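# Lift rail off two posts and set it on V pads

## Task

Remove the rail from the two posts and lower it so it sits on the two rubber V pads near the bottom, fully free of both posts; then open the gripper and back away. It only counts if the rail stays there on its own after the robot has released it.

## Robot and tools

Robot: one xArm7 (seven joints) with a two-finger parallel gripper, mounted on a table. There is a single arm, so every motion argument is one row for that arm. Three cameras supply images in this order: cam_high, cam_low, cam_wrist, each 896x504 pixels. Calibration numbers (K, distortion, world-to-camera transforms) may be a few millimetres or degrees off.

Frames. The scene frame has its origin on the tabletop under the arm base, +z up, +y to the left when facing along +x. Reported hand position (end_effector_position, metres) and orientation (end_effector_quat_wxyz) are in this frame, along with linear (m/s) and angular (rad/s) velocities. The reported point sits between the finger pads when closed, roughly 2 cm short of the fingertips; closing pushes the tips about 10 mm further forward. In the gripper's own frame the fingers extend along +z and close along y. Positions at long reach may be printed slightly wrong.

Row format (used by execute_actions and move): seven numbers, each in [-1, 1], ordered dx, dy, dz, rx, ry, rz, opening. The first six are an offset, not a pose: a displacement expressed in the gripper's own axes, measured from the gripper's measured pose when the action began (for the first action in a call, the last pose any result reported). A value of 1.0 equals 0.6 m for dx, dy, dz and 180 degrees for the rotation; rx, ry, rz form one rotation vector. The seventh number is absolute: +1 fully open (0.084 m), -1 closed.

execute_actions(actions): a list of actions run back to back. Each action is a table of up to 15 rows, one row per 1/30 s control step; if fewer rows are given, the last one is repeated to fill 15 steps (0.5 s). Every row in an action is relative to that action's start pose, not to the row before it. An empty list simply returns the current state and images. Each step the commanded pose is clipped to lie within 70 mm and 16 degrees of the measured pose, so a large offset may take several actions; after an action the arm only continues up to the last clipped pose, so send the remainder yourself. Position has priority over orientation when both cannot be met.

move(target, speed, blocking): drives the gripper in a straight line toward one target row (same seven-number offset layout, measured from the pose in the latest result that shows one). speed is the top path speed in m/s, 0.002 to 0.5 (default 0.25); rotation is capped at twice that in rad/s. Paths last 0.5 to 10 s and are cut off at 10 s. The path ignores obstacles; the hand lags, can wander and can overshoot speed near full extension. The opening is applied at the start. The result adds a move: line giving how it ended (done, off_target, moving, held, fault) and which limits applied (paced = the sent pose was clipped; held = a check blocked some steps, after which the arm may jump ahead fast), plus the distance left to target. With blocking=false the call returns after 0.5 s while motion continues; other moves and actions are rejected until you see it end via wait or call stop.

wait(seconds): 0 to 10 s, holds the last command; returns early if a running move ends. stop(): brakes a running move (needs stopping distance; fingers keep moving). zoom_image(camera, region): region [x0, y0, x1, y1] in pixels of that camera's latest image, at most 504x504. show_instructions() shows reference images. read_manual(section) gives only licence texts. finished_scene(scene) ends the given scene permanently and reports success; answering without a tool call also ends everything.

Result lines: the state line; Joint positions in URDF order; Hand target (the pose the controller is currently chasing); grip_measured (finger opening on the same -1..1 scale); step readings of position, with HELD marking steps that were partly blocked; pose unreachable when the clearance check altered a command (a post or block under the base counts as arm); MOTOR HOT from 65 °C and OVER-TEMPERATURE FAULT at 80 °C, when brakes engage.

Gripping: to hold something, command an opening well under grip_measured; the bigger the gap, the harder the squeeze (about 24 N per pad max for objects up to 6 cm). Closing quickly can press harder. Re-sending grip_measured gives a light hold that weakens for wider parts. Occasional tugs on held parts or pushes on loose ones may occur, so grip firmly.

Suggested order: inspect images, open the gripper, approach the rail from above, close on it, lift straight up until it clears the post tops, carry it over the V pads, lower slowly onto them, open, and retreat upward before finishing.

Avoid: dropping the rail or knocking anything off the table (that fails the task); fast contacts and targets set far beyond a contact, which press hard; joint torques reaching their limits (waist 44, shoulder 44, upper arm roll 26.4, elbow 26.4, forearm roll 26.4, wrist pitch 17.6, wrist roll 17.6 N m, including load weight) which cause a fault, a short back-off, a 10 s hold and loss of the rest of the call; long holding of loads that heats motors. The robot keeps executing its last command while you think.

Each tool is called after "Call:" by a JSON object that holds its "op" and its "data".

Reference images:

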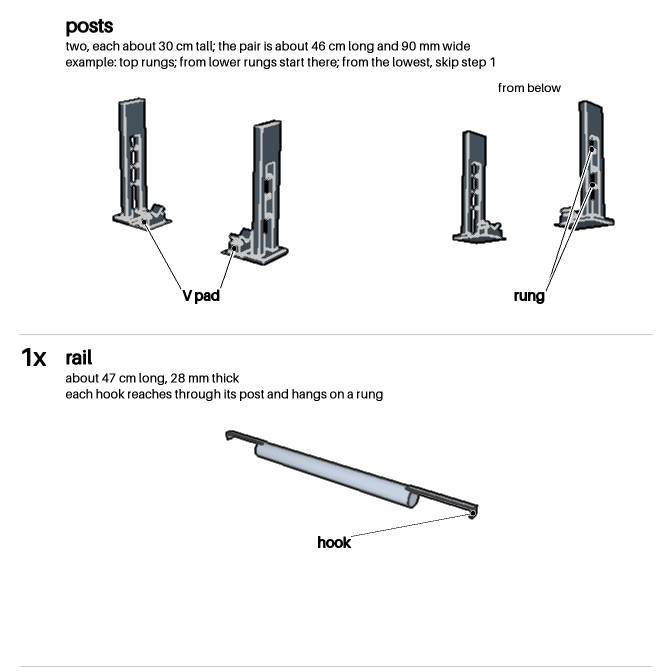

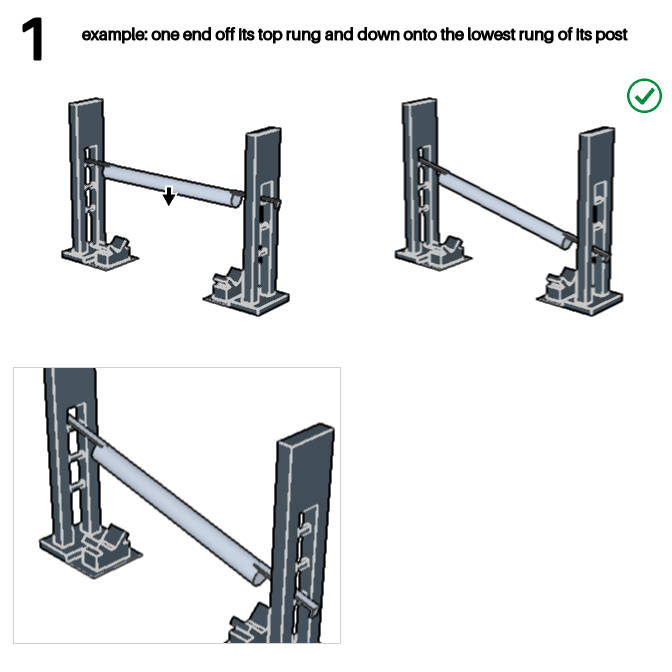

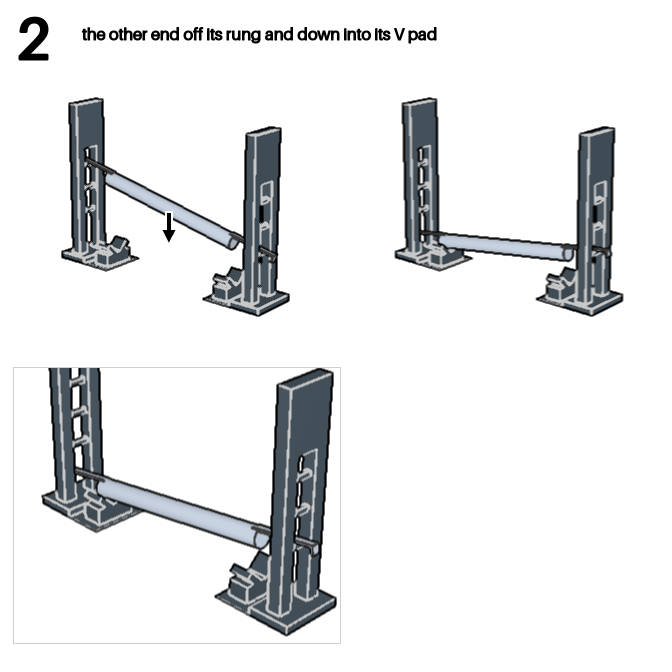

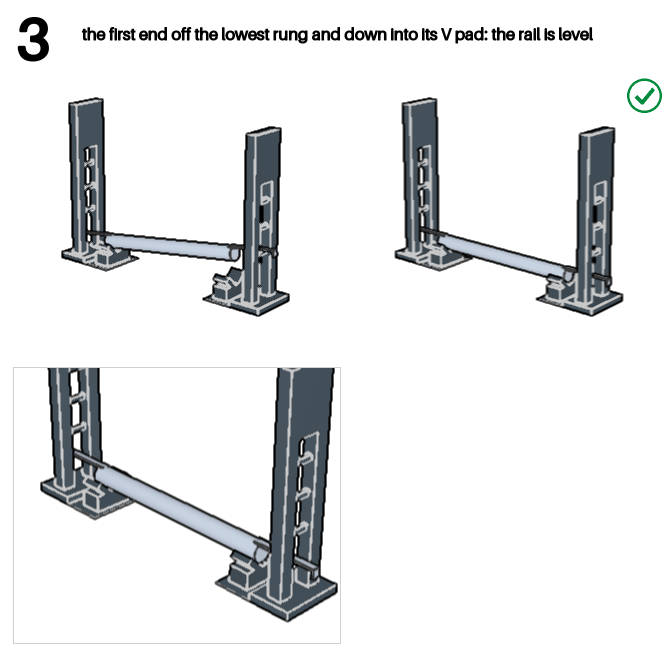

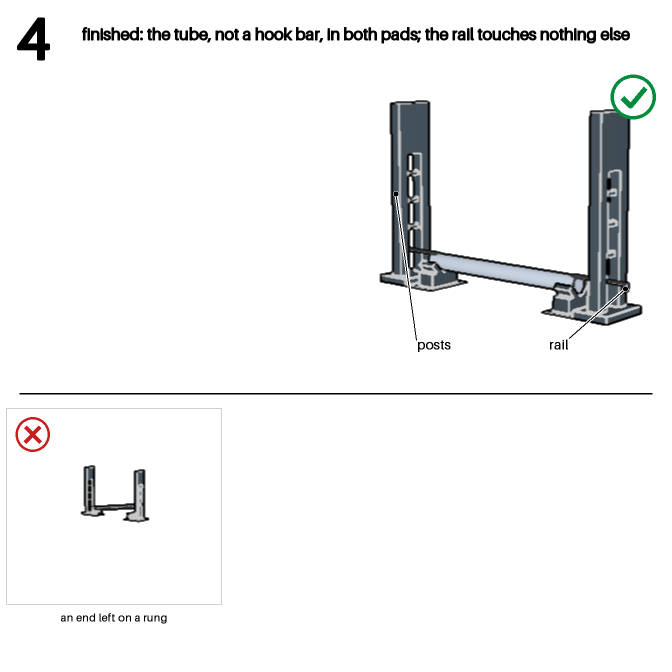

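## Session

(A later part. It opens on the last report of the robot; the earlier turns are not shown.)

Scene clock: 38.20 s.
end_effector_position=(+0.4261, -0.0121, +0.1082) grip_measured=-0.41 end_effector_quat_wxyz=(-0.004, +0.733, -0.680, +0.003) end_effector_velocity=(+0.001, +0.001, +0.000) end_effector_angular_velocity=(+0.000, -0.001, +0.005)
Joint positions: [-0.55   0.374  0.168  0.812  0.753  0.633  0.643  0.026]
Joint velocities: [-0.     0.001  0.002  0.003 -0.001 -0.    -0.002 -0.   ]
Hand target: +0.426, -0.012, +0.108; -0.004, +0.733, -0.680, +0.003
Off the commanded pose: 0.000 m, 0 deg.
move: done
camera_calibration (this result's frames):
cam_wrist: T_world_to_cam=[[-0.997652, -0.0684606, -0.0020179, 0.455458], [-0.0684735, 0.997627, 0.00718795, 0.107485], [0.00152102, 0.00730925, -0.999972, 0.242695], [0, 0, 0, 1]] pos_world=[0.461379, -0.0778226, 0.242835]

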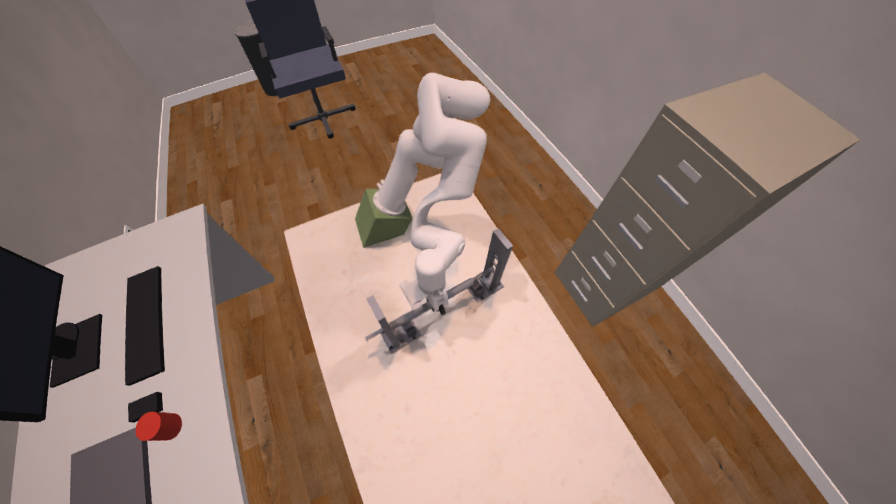

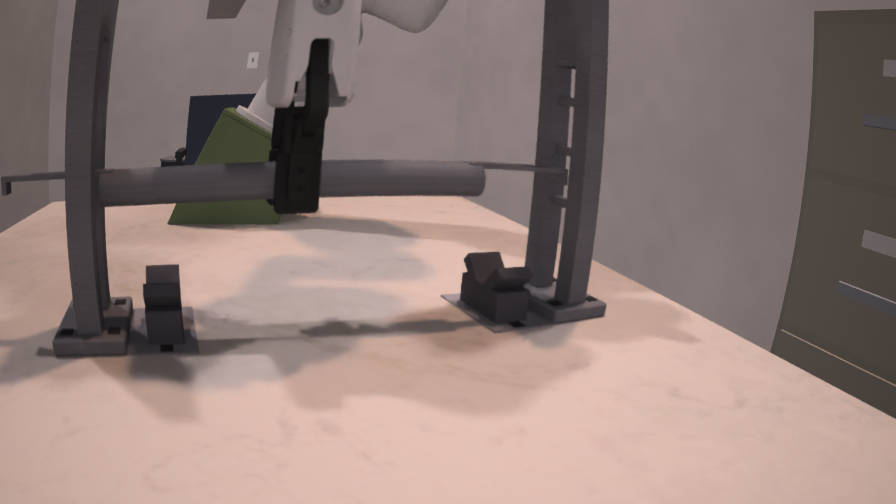

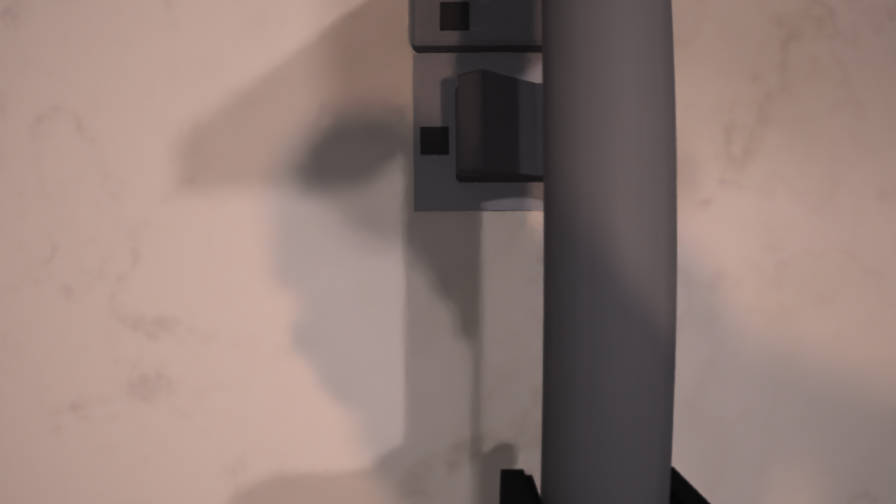

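Call:
{"op": "move", "data": {"target": [0.004,0,0.006,0,0.005,0,-1], "speed": 0.02}}

Call:
{"op": "move", "data": {"target": [0,0,0.010,0,0.008,0,-1], "speed": 0.015}}

Call:
{"op": "zoom_image", "data": {"camera": "cam_low", "region": [500, 130, 620, 230]}}

Call:
{"op": "zoom_image", "data": {"camera": "cam_low", "region": [40, 130, 160, 230]}}

Scene clock: 46.70 s.
end_effector_position=(+0.4263, -0.0144, +0.1046) grip_measured=-0.41 end_effector_quat_wxyz=(+0.001, +0.733, -0.680, +0.009) end_effector_velocity=(+0.001, -0.001, +0.000) end_effector_angular_velocity=(-0.005, -0.003, +0.001)
Joint positions: [-0.542  0.382  0.167  0.809  0.749  0.61   0.648  0.026]
Joint velocities: [ 0.002  0.001 -0.001  0.001 -0.002 -0.006  0.002 -0.   ]
Hand target: +0.426, -0.014, +0.105; +0.001, +0.733, -0.680, +0.009
Off the commanded pose: 0.000 m, 0 deg.
move: done
camera_calibration (this result's frames):
cam_wrist: T_world_to_cam=[[-0.997657, -0.0683894, -0.00206833, 0.455497], [-0.0683705, 0.997627, -0.00816324, 0.111389], [0.0026217, -0.00800269, -0.999965, 0.238461], [0, 0, 0, 1]] pos_world=[0.46142, -0.0780655, 0.240304]

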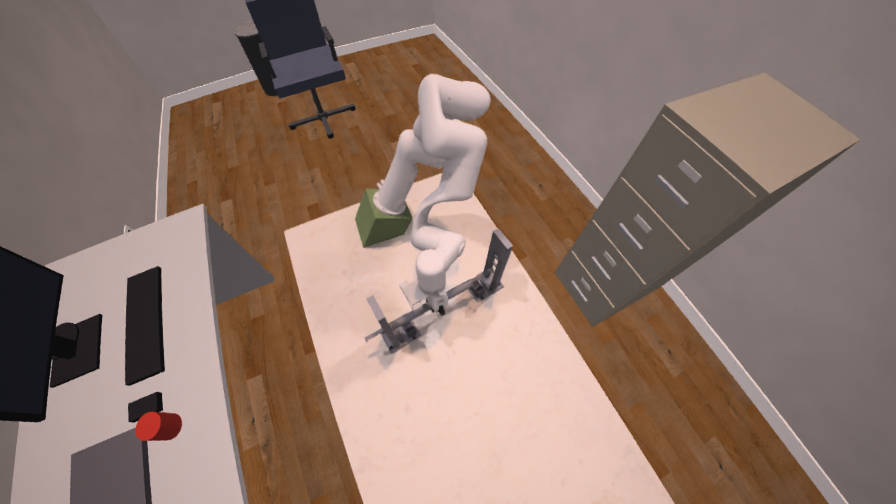

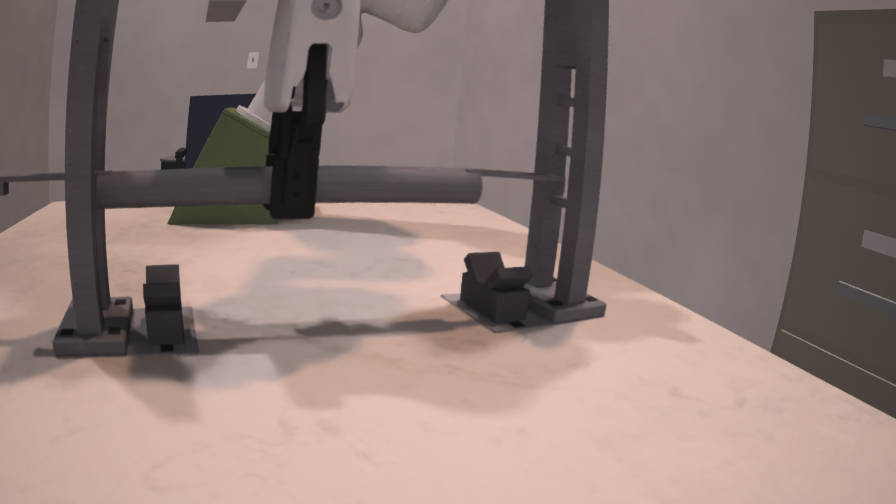

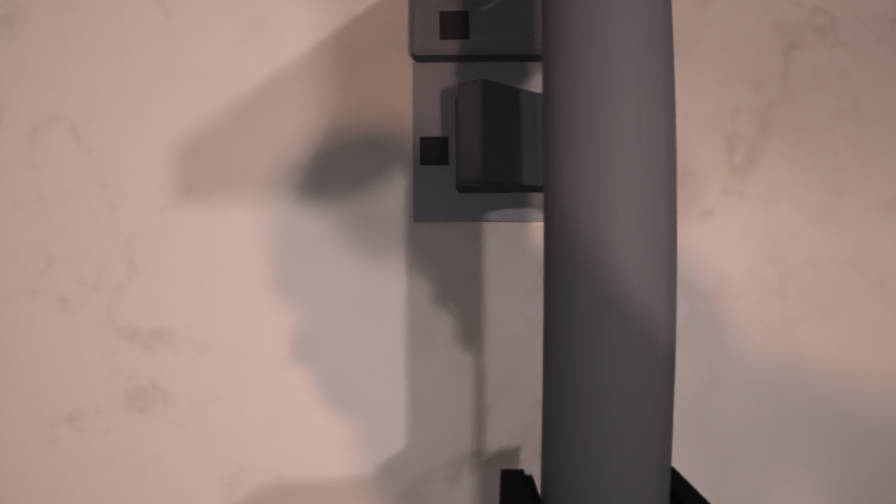

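Scene clock: 47.77 s.
end_effector_position=(+0.4263, -0.0144, +0.0987) grip_measured=-0.41 end_effector_quat_wxyz=(+0.009, +0.733, -0.680, +0.018) end_effector_velocity=(-0.000, -0.001, -0.001) end_effector_angular_velocity=(-0.005, -0.002, -0.003)
Joint positions: [-0.522  0.39   0.169  0.801  0.746  0.572  0.664  0.026]
Joint velocities: [ 0.002  0.    -0.    -0.003  0.    -0.008  0.003 -0.   ]
Hand target: +0.426, -0.014, +0.099; +0.009, +0.733, -0.680, +0.018
Off the commanded pose: 0.000 m, 0 deg.
move: done
camera_calibration (this result's frames):
cam_wrist: T_world_to_cam=[[-0.997663, -0.0682919, -0.00222809, 0.455564], [-0.0681816, 0.997128, -0.0329765, 0.113743], [0.00447372, -0.0327475, -0.999454, 0.231317], [0, 0, 0, 1]] pos_world=[0.46122, -0.07473, 0.235957]

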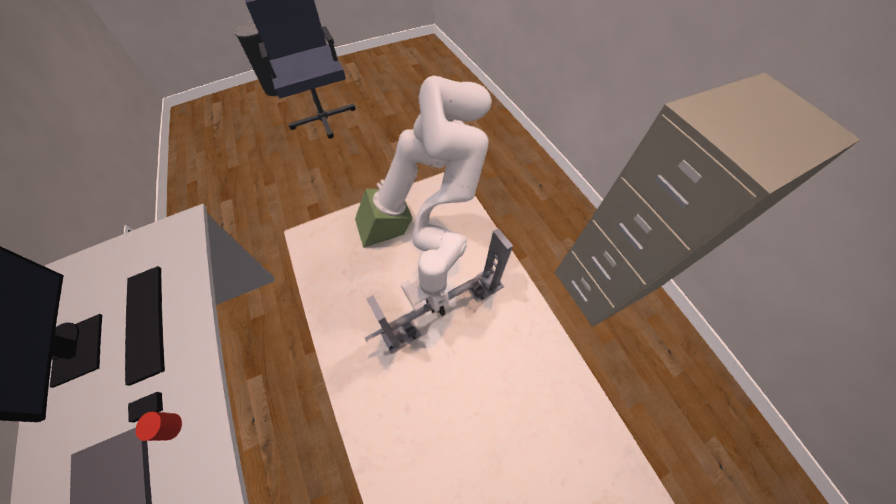

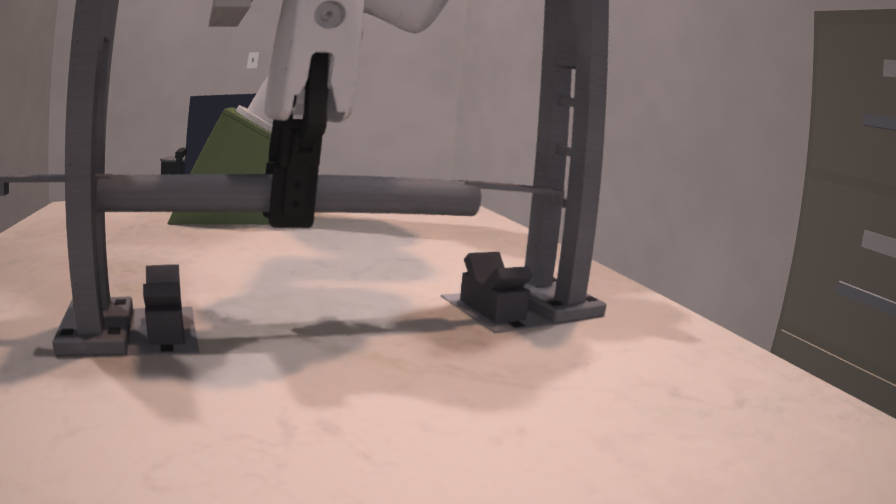

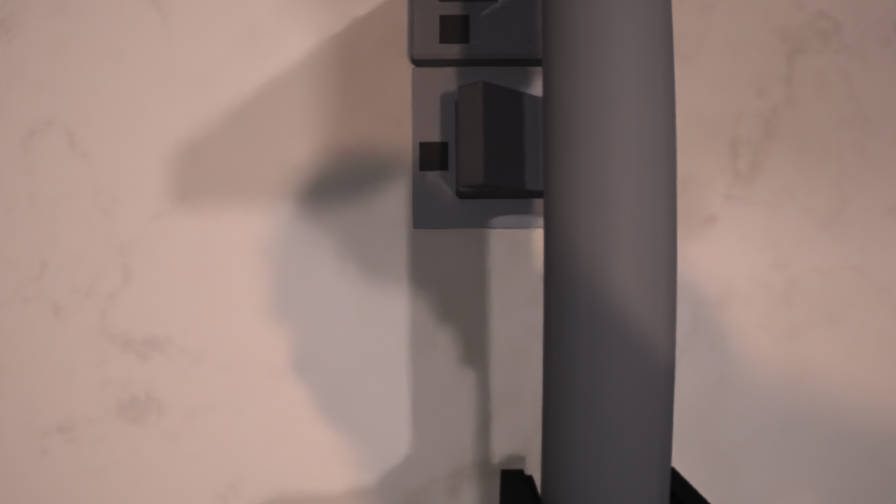

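Region (500, 130, 620, 230) of cam_low's 896x504 image, scaled by 4.200, with more detail than that image has.

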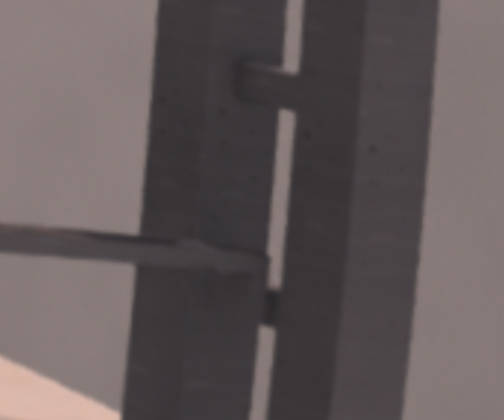

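Region (40, 130, 160, 230) of cam_low's 896x504 image, scaled by 4.200, with more detail than that image has.

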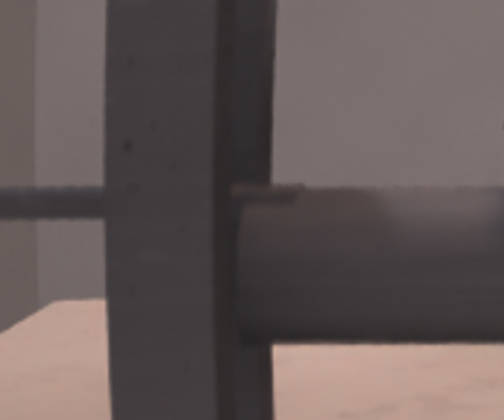

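Call:
{"op": "move", "data": {"target": [-0.0006,0,0.015,0,0.0145,0,-1], "speed": 0.03}}

Call:
{"op": "zoom_image", "data": {"camera": "cam_low", "region": [460, 160, 620, 300]}}

Scene clock: 49.83 s.
end_effector_position=(+0.4264, -0.0143, +0.0898) grip_measured=-0.41 end_effector_quat_wxyz=(+0.024, +0.733, -0.679, +0.034) end_effector_velocity=(-0.000, -0.002, -0.001) end_effector_angular_velocity=(-0.010, -0.003, -0.004)
Joint positions: [-0.486  0.4    0.169  0.787  0.733  0.507  0.698  0.026]
Joint velocities: [ 0.005  0.001 -0.003 -0.003 -0.003 -0.013  0.007 -0.   ]
Hand target: +0.426, -0.014, +0.090; +0.025, +0.733, -0.679, +0.034
Off the commanded pose: 0.000 m, 0 deg.
move: done
camera_calibration (this result's frames):
cam_wrist: T_world_to_cam=[[-0.997672, -0.0681521, -0.00255883, 0.455668], [-0.067747, 0.994663, -0.0778157, 0.117168], [0.00784848, -0.0774612, -0.996964, 0.220102], [0, 0, 0, 1]] pos_world=[0.460817, -0.0684384, 0.229718]

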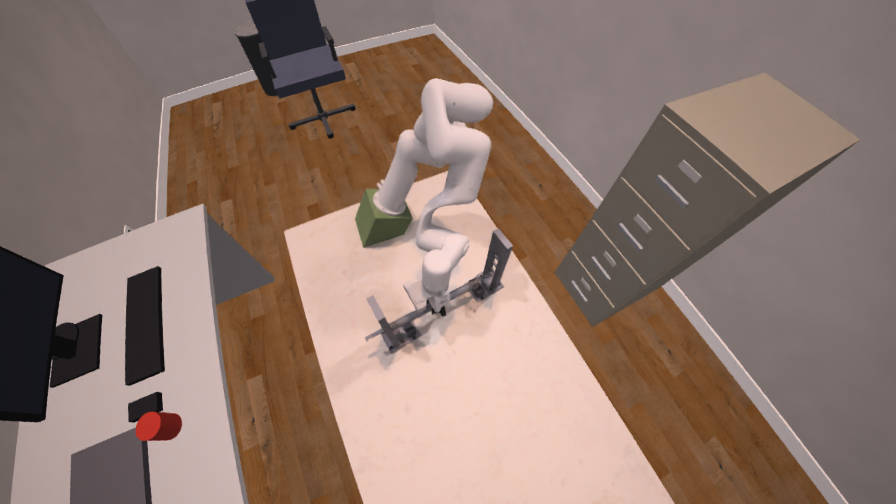

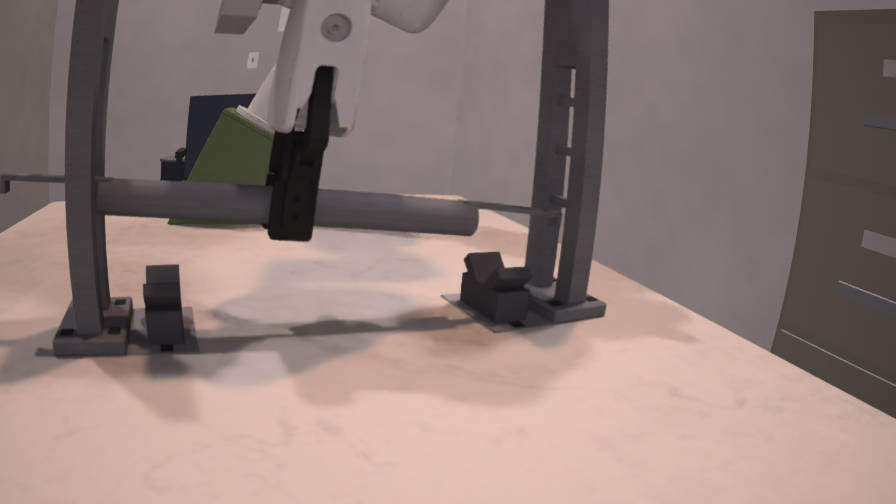

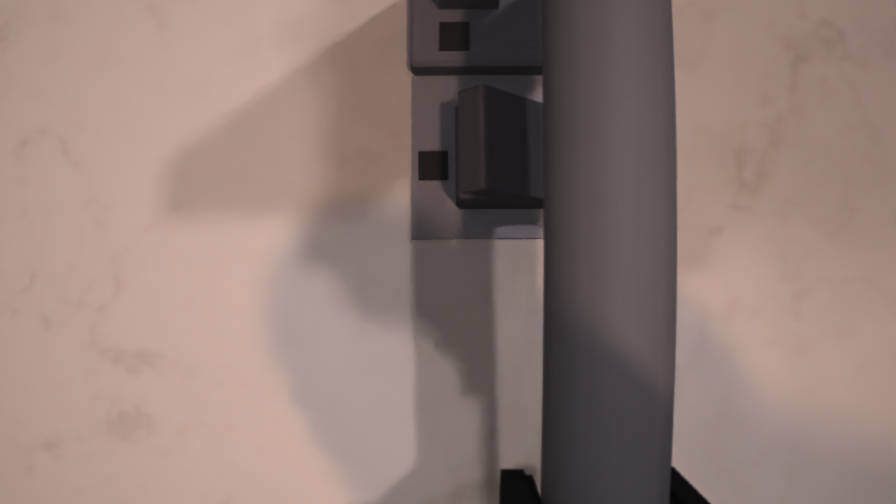

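Region (460, 160, 620, 300) of cam_low's 896x504 image, scaled by 3.150, with more detail than that image has; it fills the top 441 rows of this view, and the rest is white.

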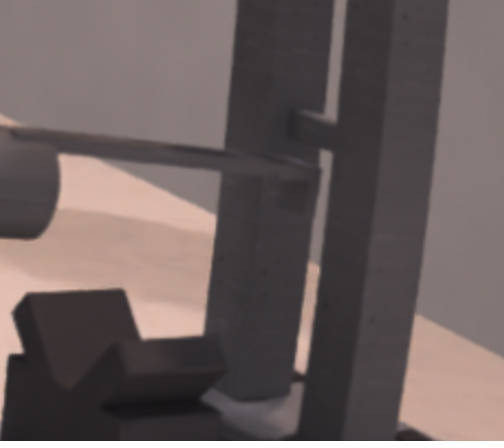

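Call:
{"op": "move", "data": {"target": [-0.117,0,0,0,0,0,-1], "speed": 0.06}}

Call:
{"op": "zoom_image", "data": {"camera": "cam_low", "region": [500, 170, 620, 270]}}

Call:
{"op": "zoom_image", "data": {"camera": "cam_low", "region": [40, 130, 220, 250]}}

Scene clock: 53.93 s.
end_effector_position=(+0.4212, +0.0549, +0.0841) grip_measured=-0.41 end_effector_quat_wxyz=(+0.024, +0.732, -0.680, +0.034) end_effector_velocity=(-0.001, -0.000, -0.000) end_effector_angular_velocity=(-0.002, +0.001, -0.004)
Joint positions: [-0.387  0.3    0.229  0.723  0.757  0.481  0.84   0.026]
Joint velocities: [ 0.002 -0.001 -0.001 -0.003 -0.001 -0.001  0.005 -0.   ]
Hand target: +0.421, +0.055, +0.084; +0.024, +0.733, -0.679, +0.034
Off the commanded pose: 0.001 m, 0 deg.
move: done
camera_calibration (this result's frames):
cam_wrist: T_world_to_cam=[[-0.997704, -0.0676555, -0.002977, 0.455152], [-0.0672165, 0.994671, -0.0781811, 0.0472985], [0.00825052, -0.0778015, -0.996935, 0.219724], [0, 0, 0, 1]] pos_world=[0.455473, 0.00084198, 0.224104]

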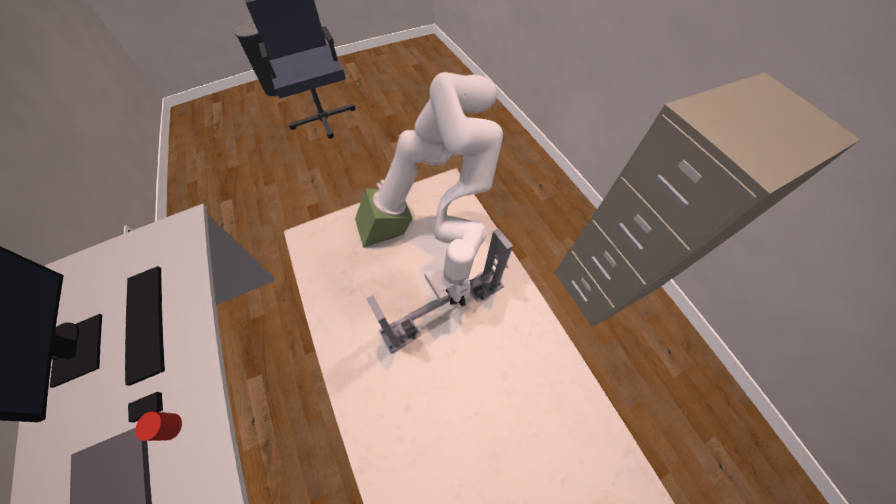

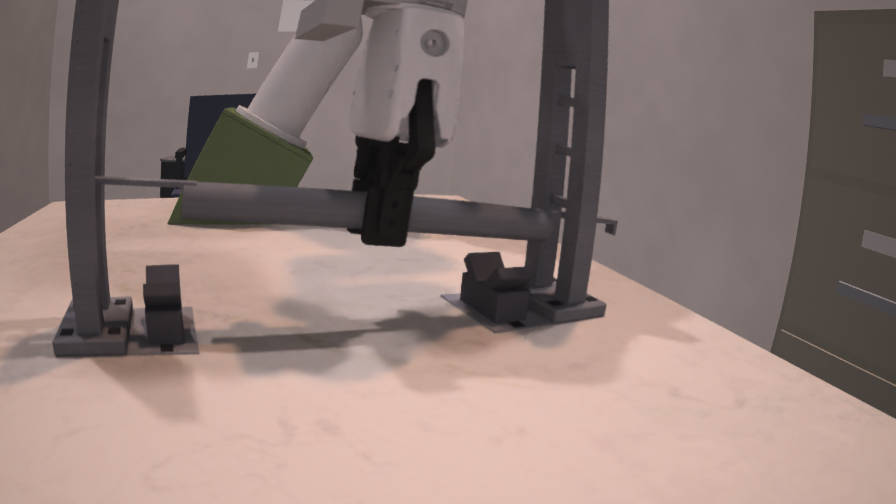

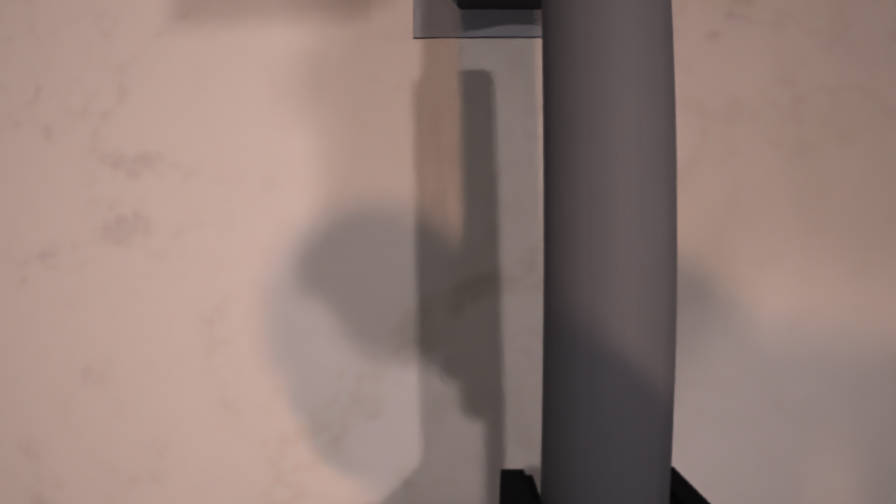

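Region (500, 170, 620, 270) of cam_low's 896x504 image, scaled by 4.200, with more detail than that image has.

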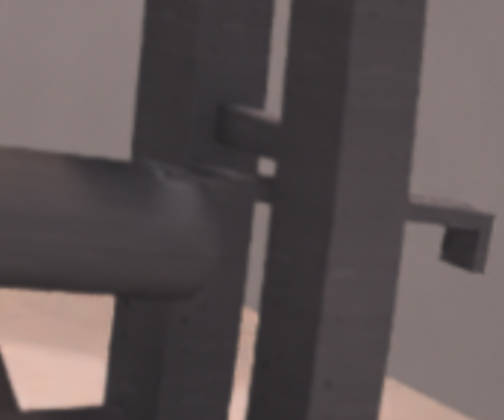

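Region (40, 130, 220, 250) of cam_low's 896x504 image, scaled by 2.800, with more detail than that image has.

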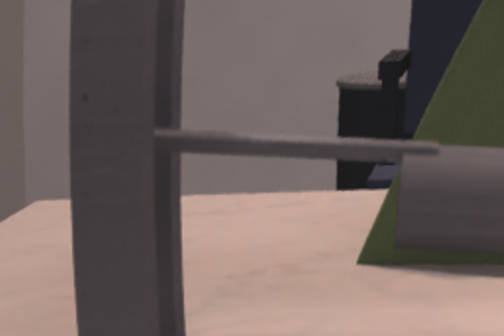

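Call:
{"op": "move", "data": {"target": [-0.0185,0,0,0,0,0,-1], "speed": 0.025}}

Call:
{"op": "zoom_image", "data": {"camera": "cam_low", "region": [500, 170, 620, 270]}}

Call:
{"op": "zoom_image", "data": {"camera": "cam_low", "region": [40, 130, 160, 230]}}

Scene clock: 55.90 s.
end_effector_position=(+0.4203, +0.0658, +0.0832) grip_measured=-0.41 end_effector_quat_wxyz=(+0.024, +0.732, -0.680, +0.034) end_effector_velocity=(-0.000, +0.000, -0.000) end_effector_angular_velocity=(-0.001, +0.001, -0.000)
Joint positions: [-0.371  0.286  0.238  0.716  0.758  0.478  0.865  0.026]
Joint velocities: [ 0.001 -0.001  0.    -0.001 -0.001 -0.     0.002  0.   ]
Hand target: +0.420, +0.066, +0.083; +0.024, +0.732, -0.680, +0.034
Off the commanded pose: 0.000 m, 0 deg.
move: done
camera_calibration (this result's frames):
cam_wrist: T_world_to_cam=[[-0.99771, -0.0675723, -0.00305632, 0.455072], [-0.0671269, 0.994672, -0.07824, 0.0363225], [0.00832689, -0.0778556, -0.99693, 0.219662], [0, 0, 0, 1]] pos_world=[0.454639, 0.0117232, 0.22322]

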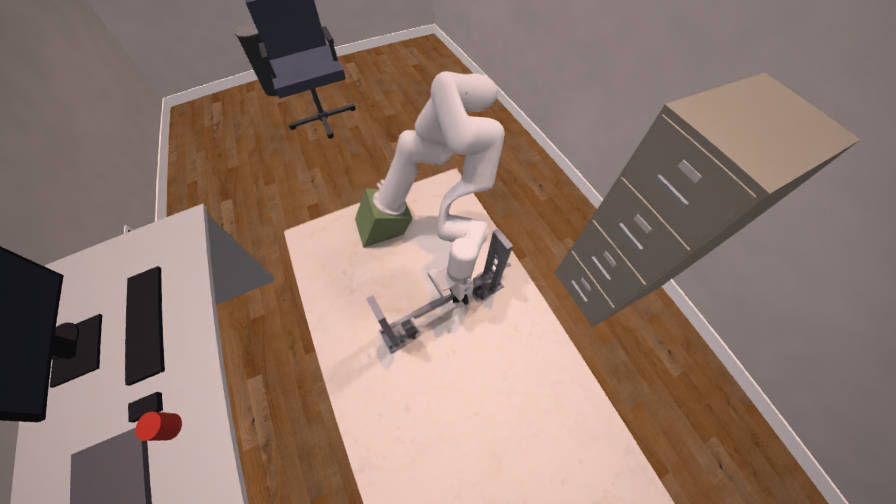

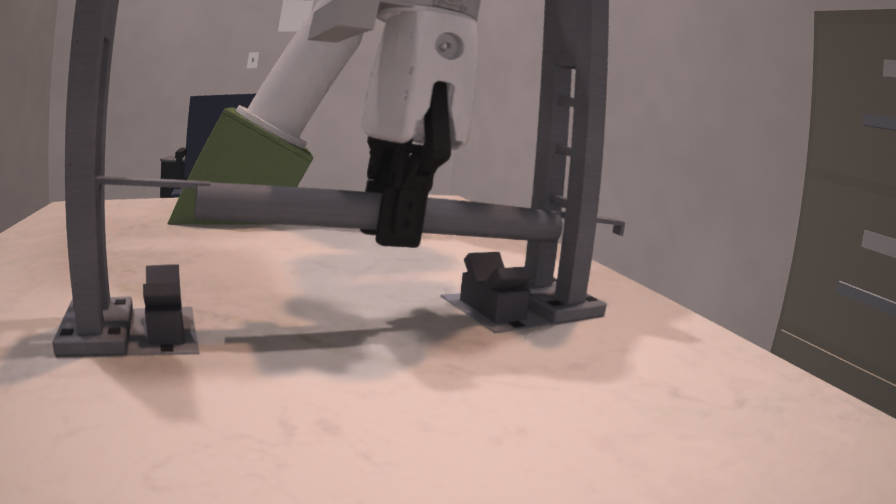

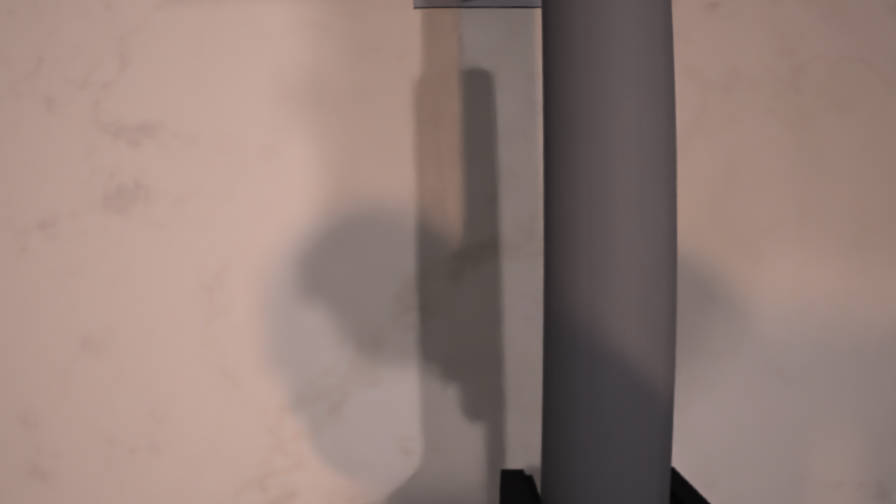

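Region (500, 170, 620, 270) of cam_low's 896x504 image, scaled by 4.200, with more detail than that image has.

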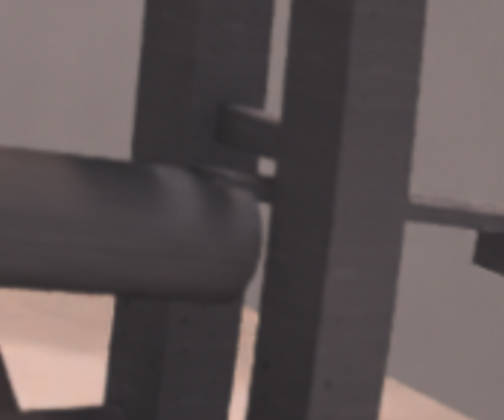

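Region (40, 130, 160, 230) of cam_low's 896x504 image, scaled by 4.200, with more detail than that image has.

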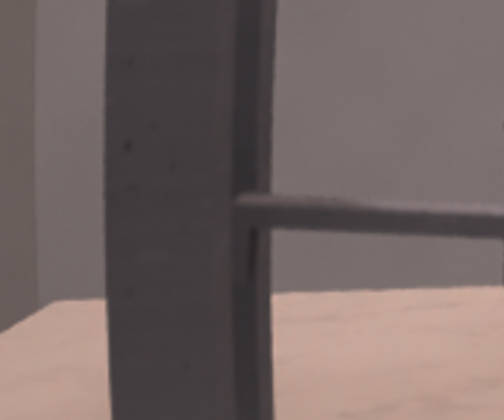

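Call:
{"op": "move", "data": {"target": [-0.0024,0,0.0283,0,-0.0272,0,-1], "speed": 0.035}}

Scene clock: 58.47 s.
end_effector_position=(+0.4204, +0.0658, +0.0663) grip_measured=-0.41 end_effector_quat_wxyz=(-0.004, +0.733, -0.680, +0.003) end_effector_velocity=(+0.001, +0.001, -0.001) end_effector_angular_velocity=(+0.009, -0.001, +0.004)
Joint positions: [-0.426  0.358  0.276  0.751  0.872  0.505  0.73   0.026]
Joint velocities: [-0.006  0.006  0.005  0.004  0.011  0.003 -0.016 -0.   ]
Hand target: +0.420, +0.066, +0.066; -0.004, +0.733, -0.680, +0.003
Off the commanded pose: 0.000 m, 0 deg.
move: done
camera_calibration (this result's frames):
cam_wrist: T_world_to_cam=[[-0.997676, -0.0681104, -0.00198543, 0.455077], [-0.0681219, 0.997656, 0.00642569, 0.0295887], [0.00154312, 0.006546, -0.999977, 0.200259], [0, 0, 0, 1]] pos_world=[0.455726, 0.00016521, 0.200968]

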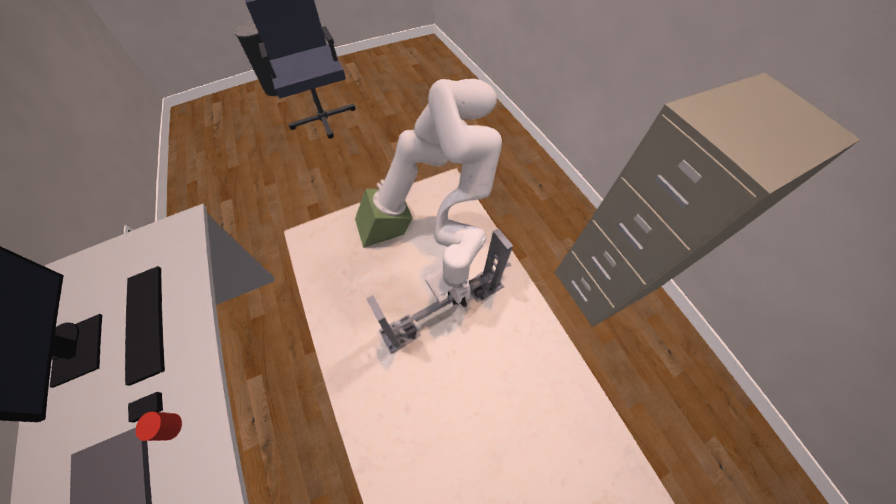

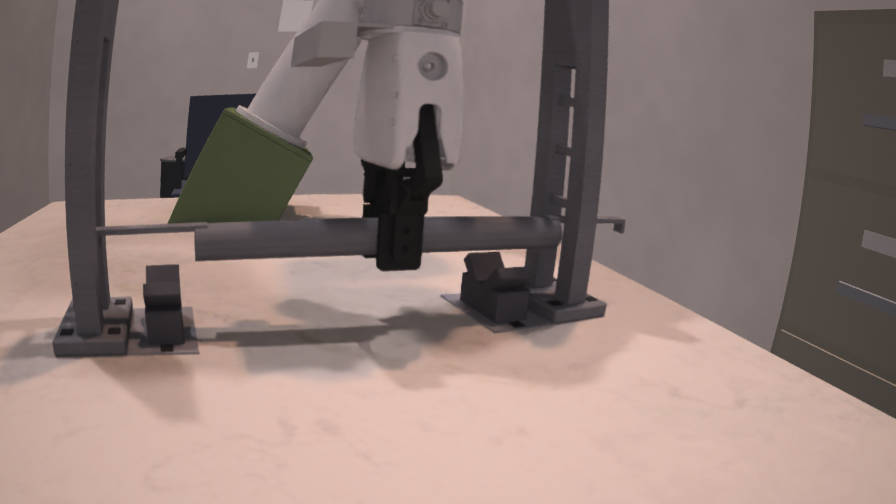

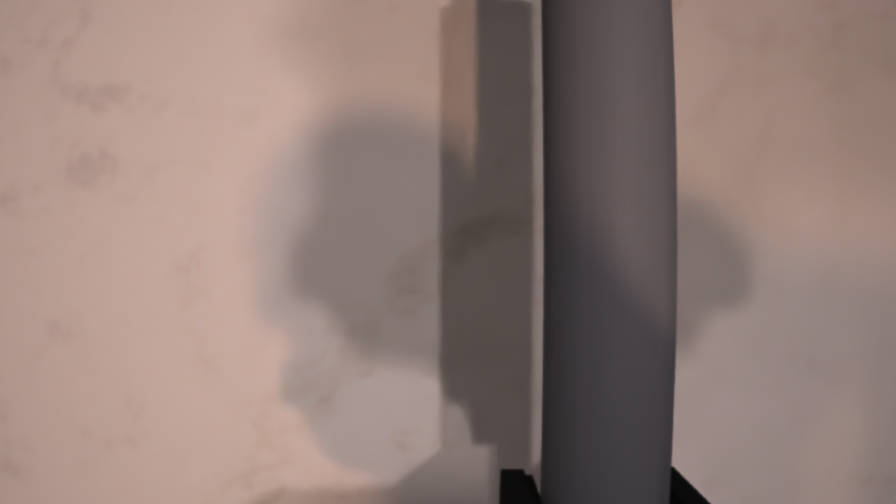

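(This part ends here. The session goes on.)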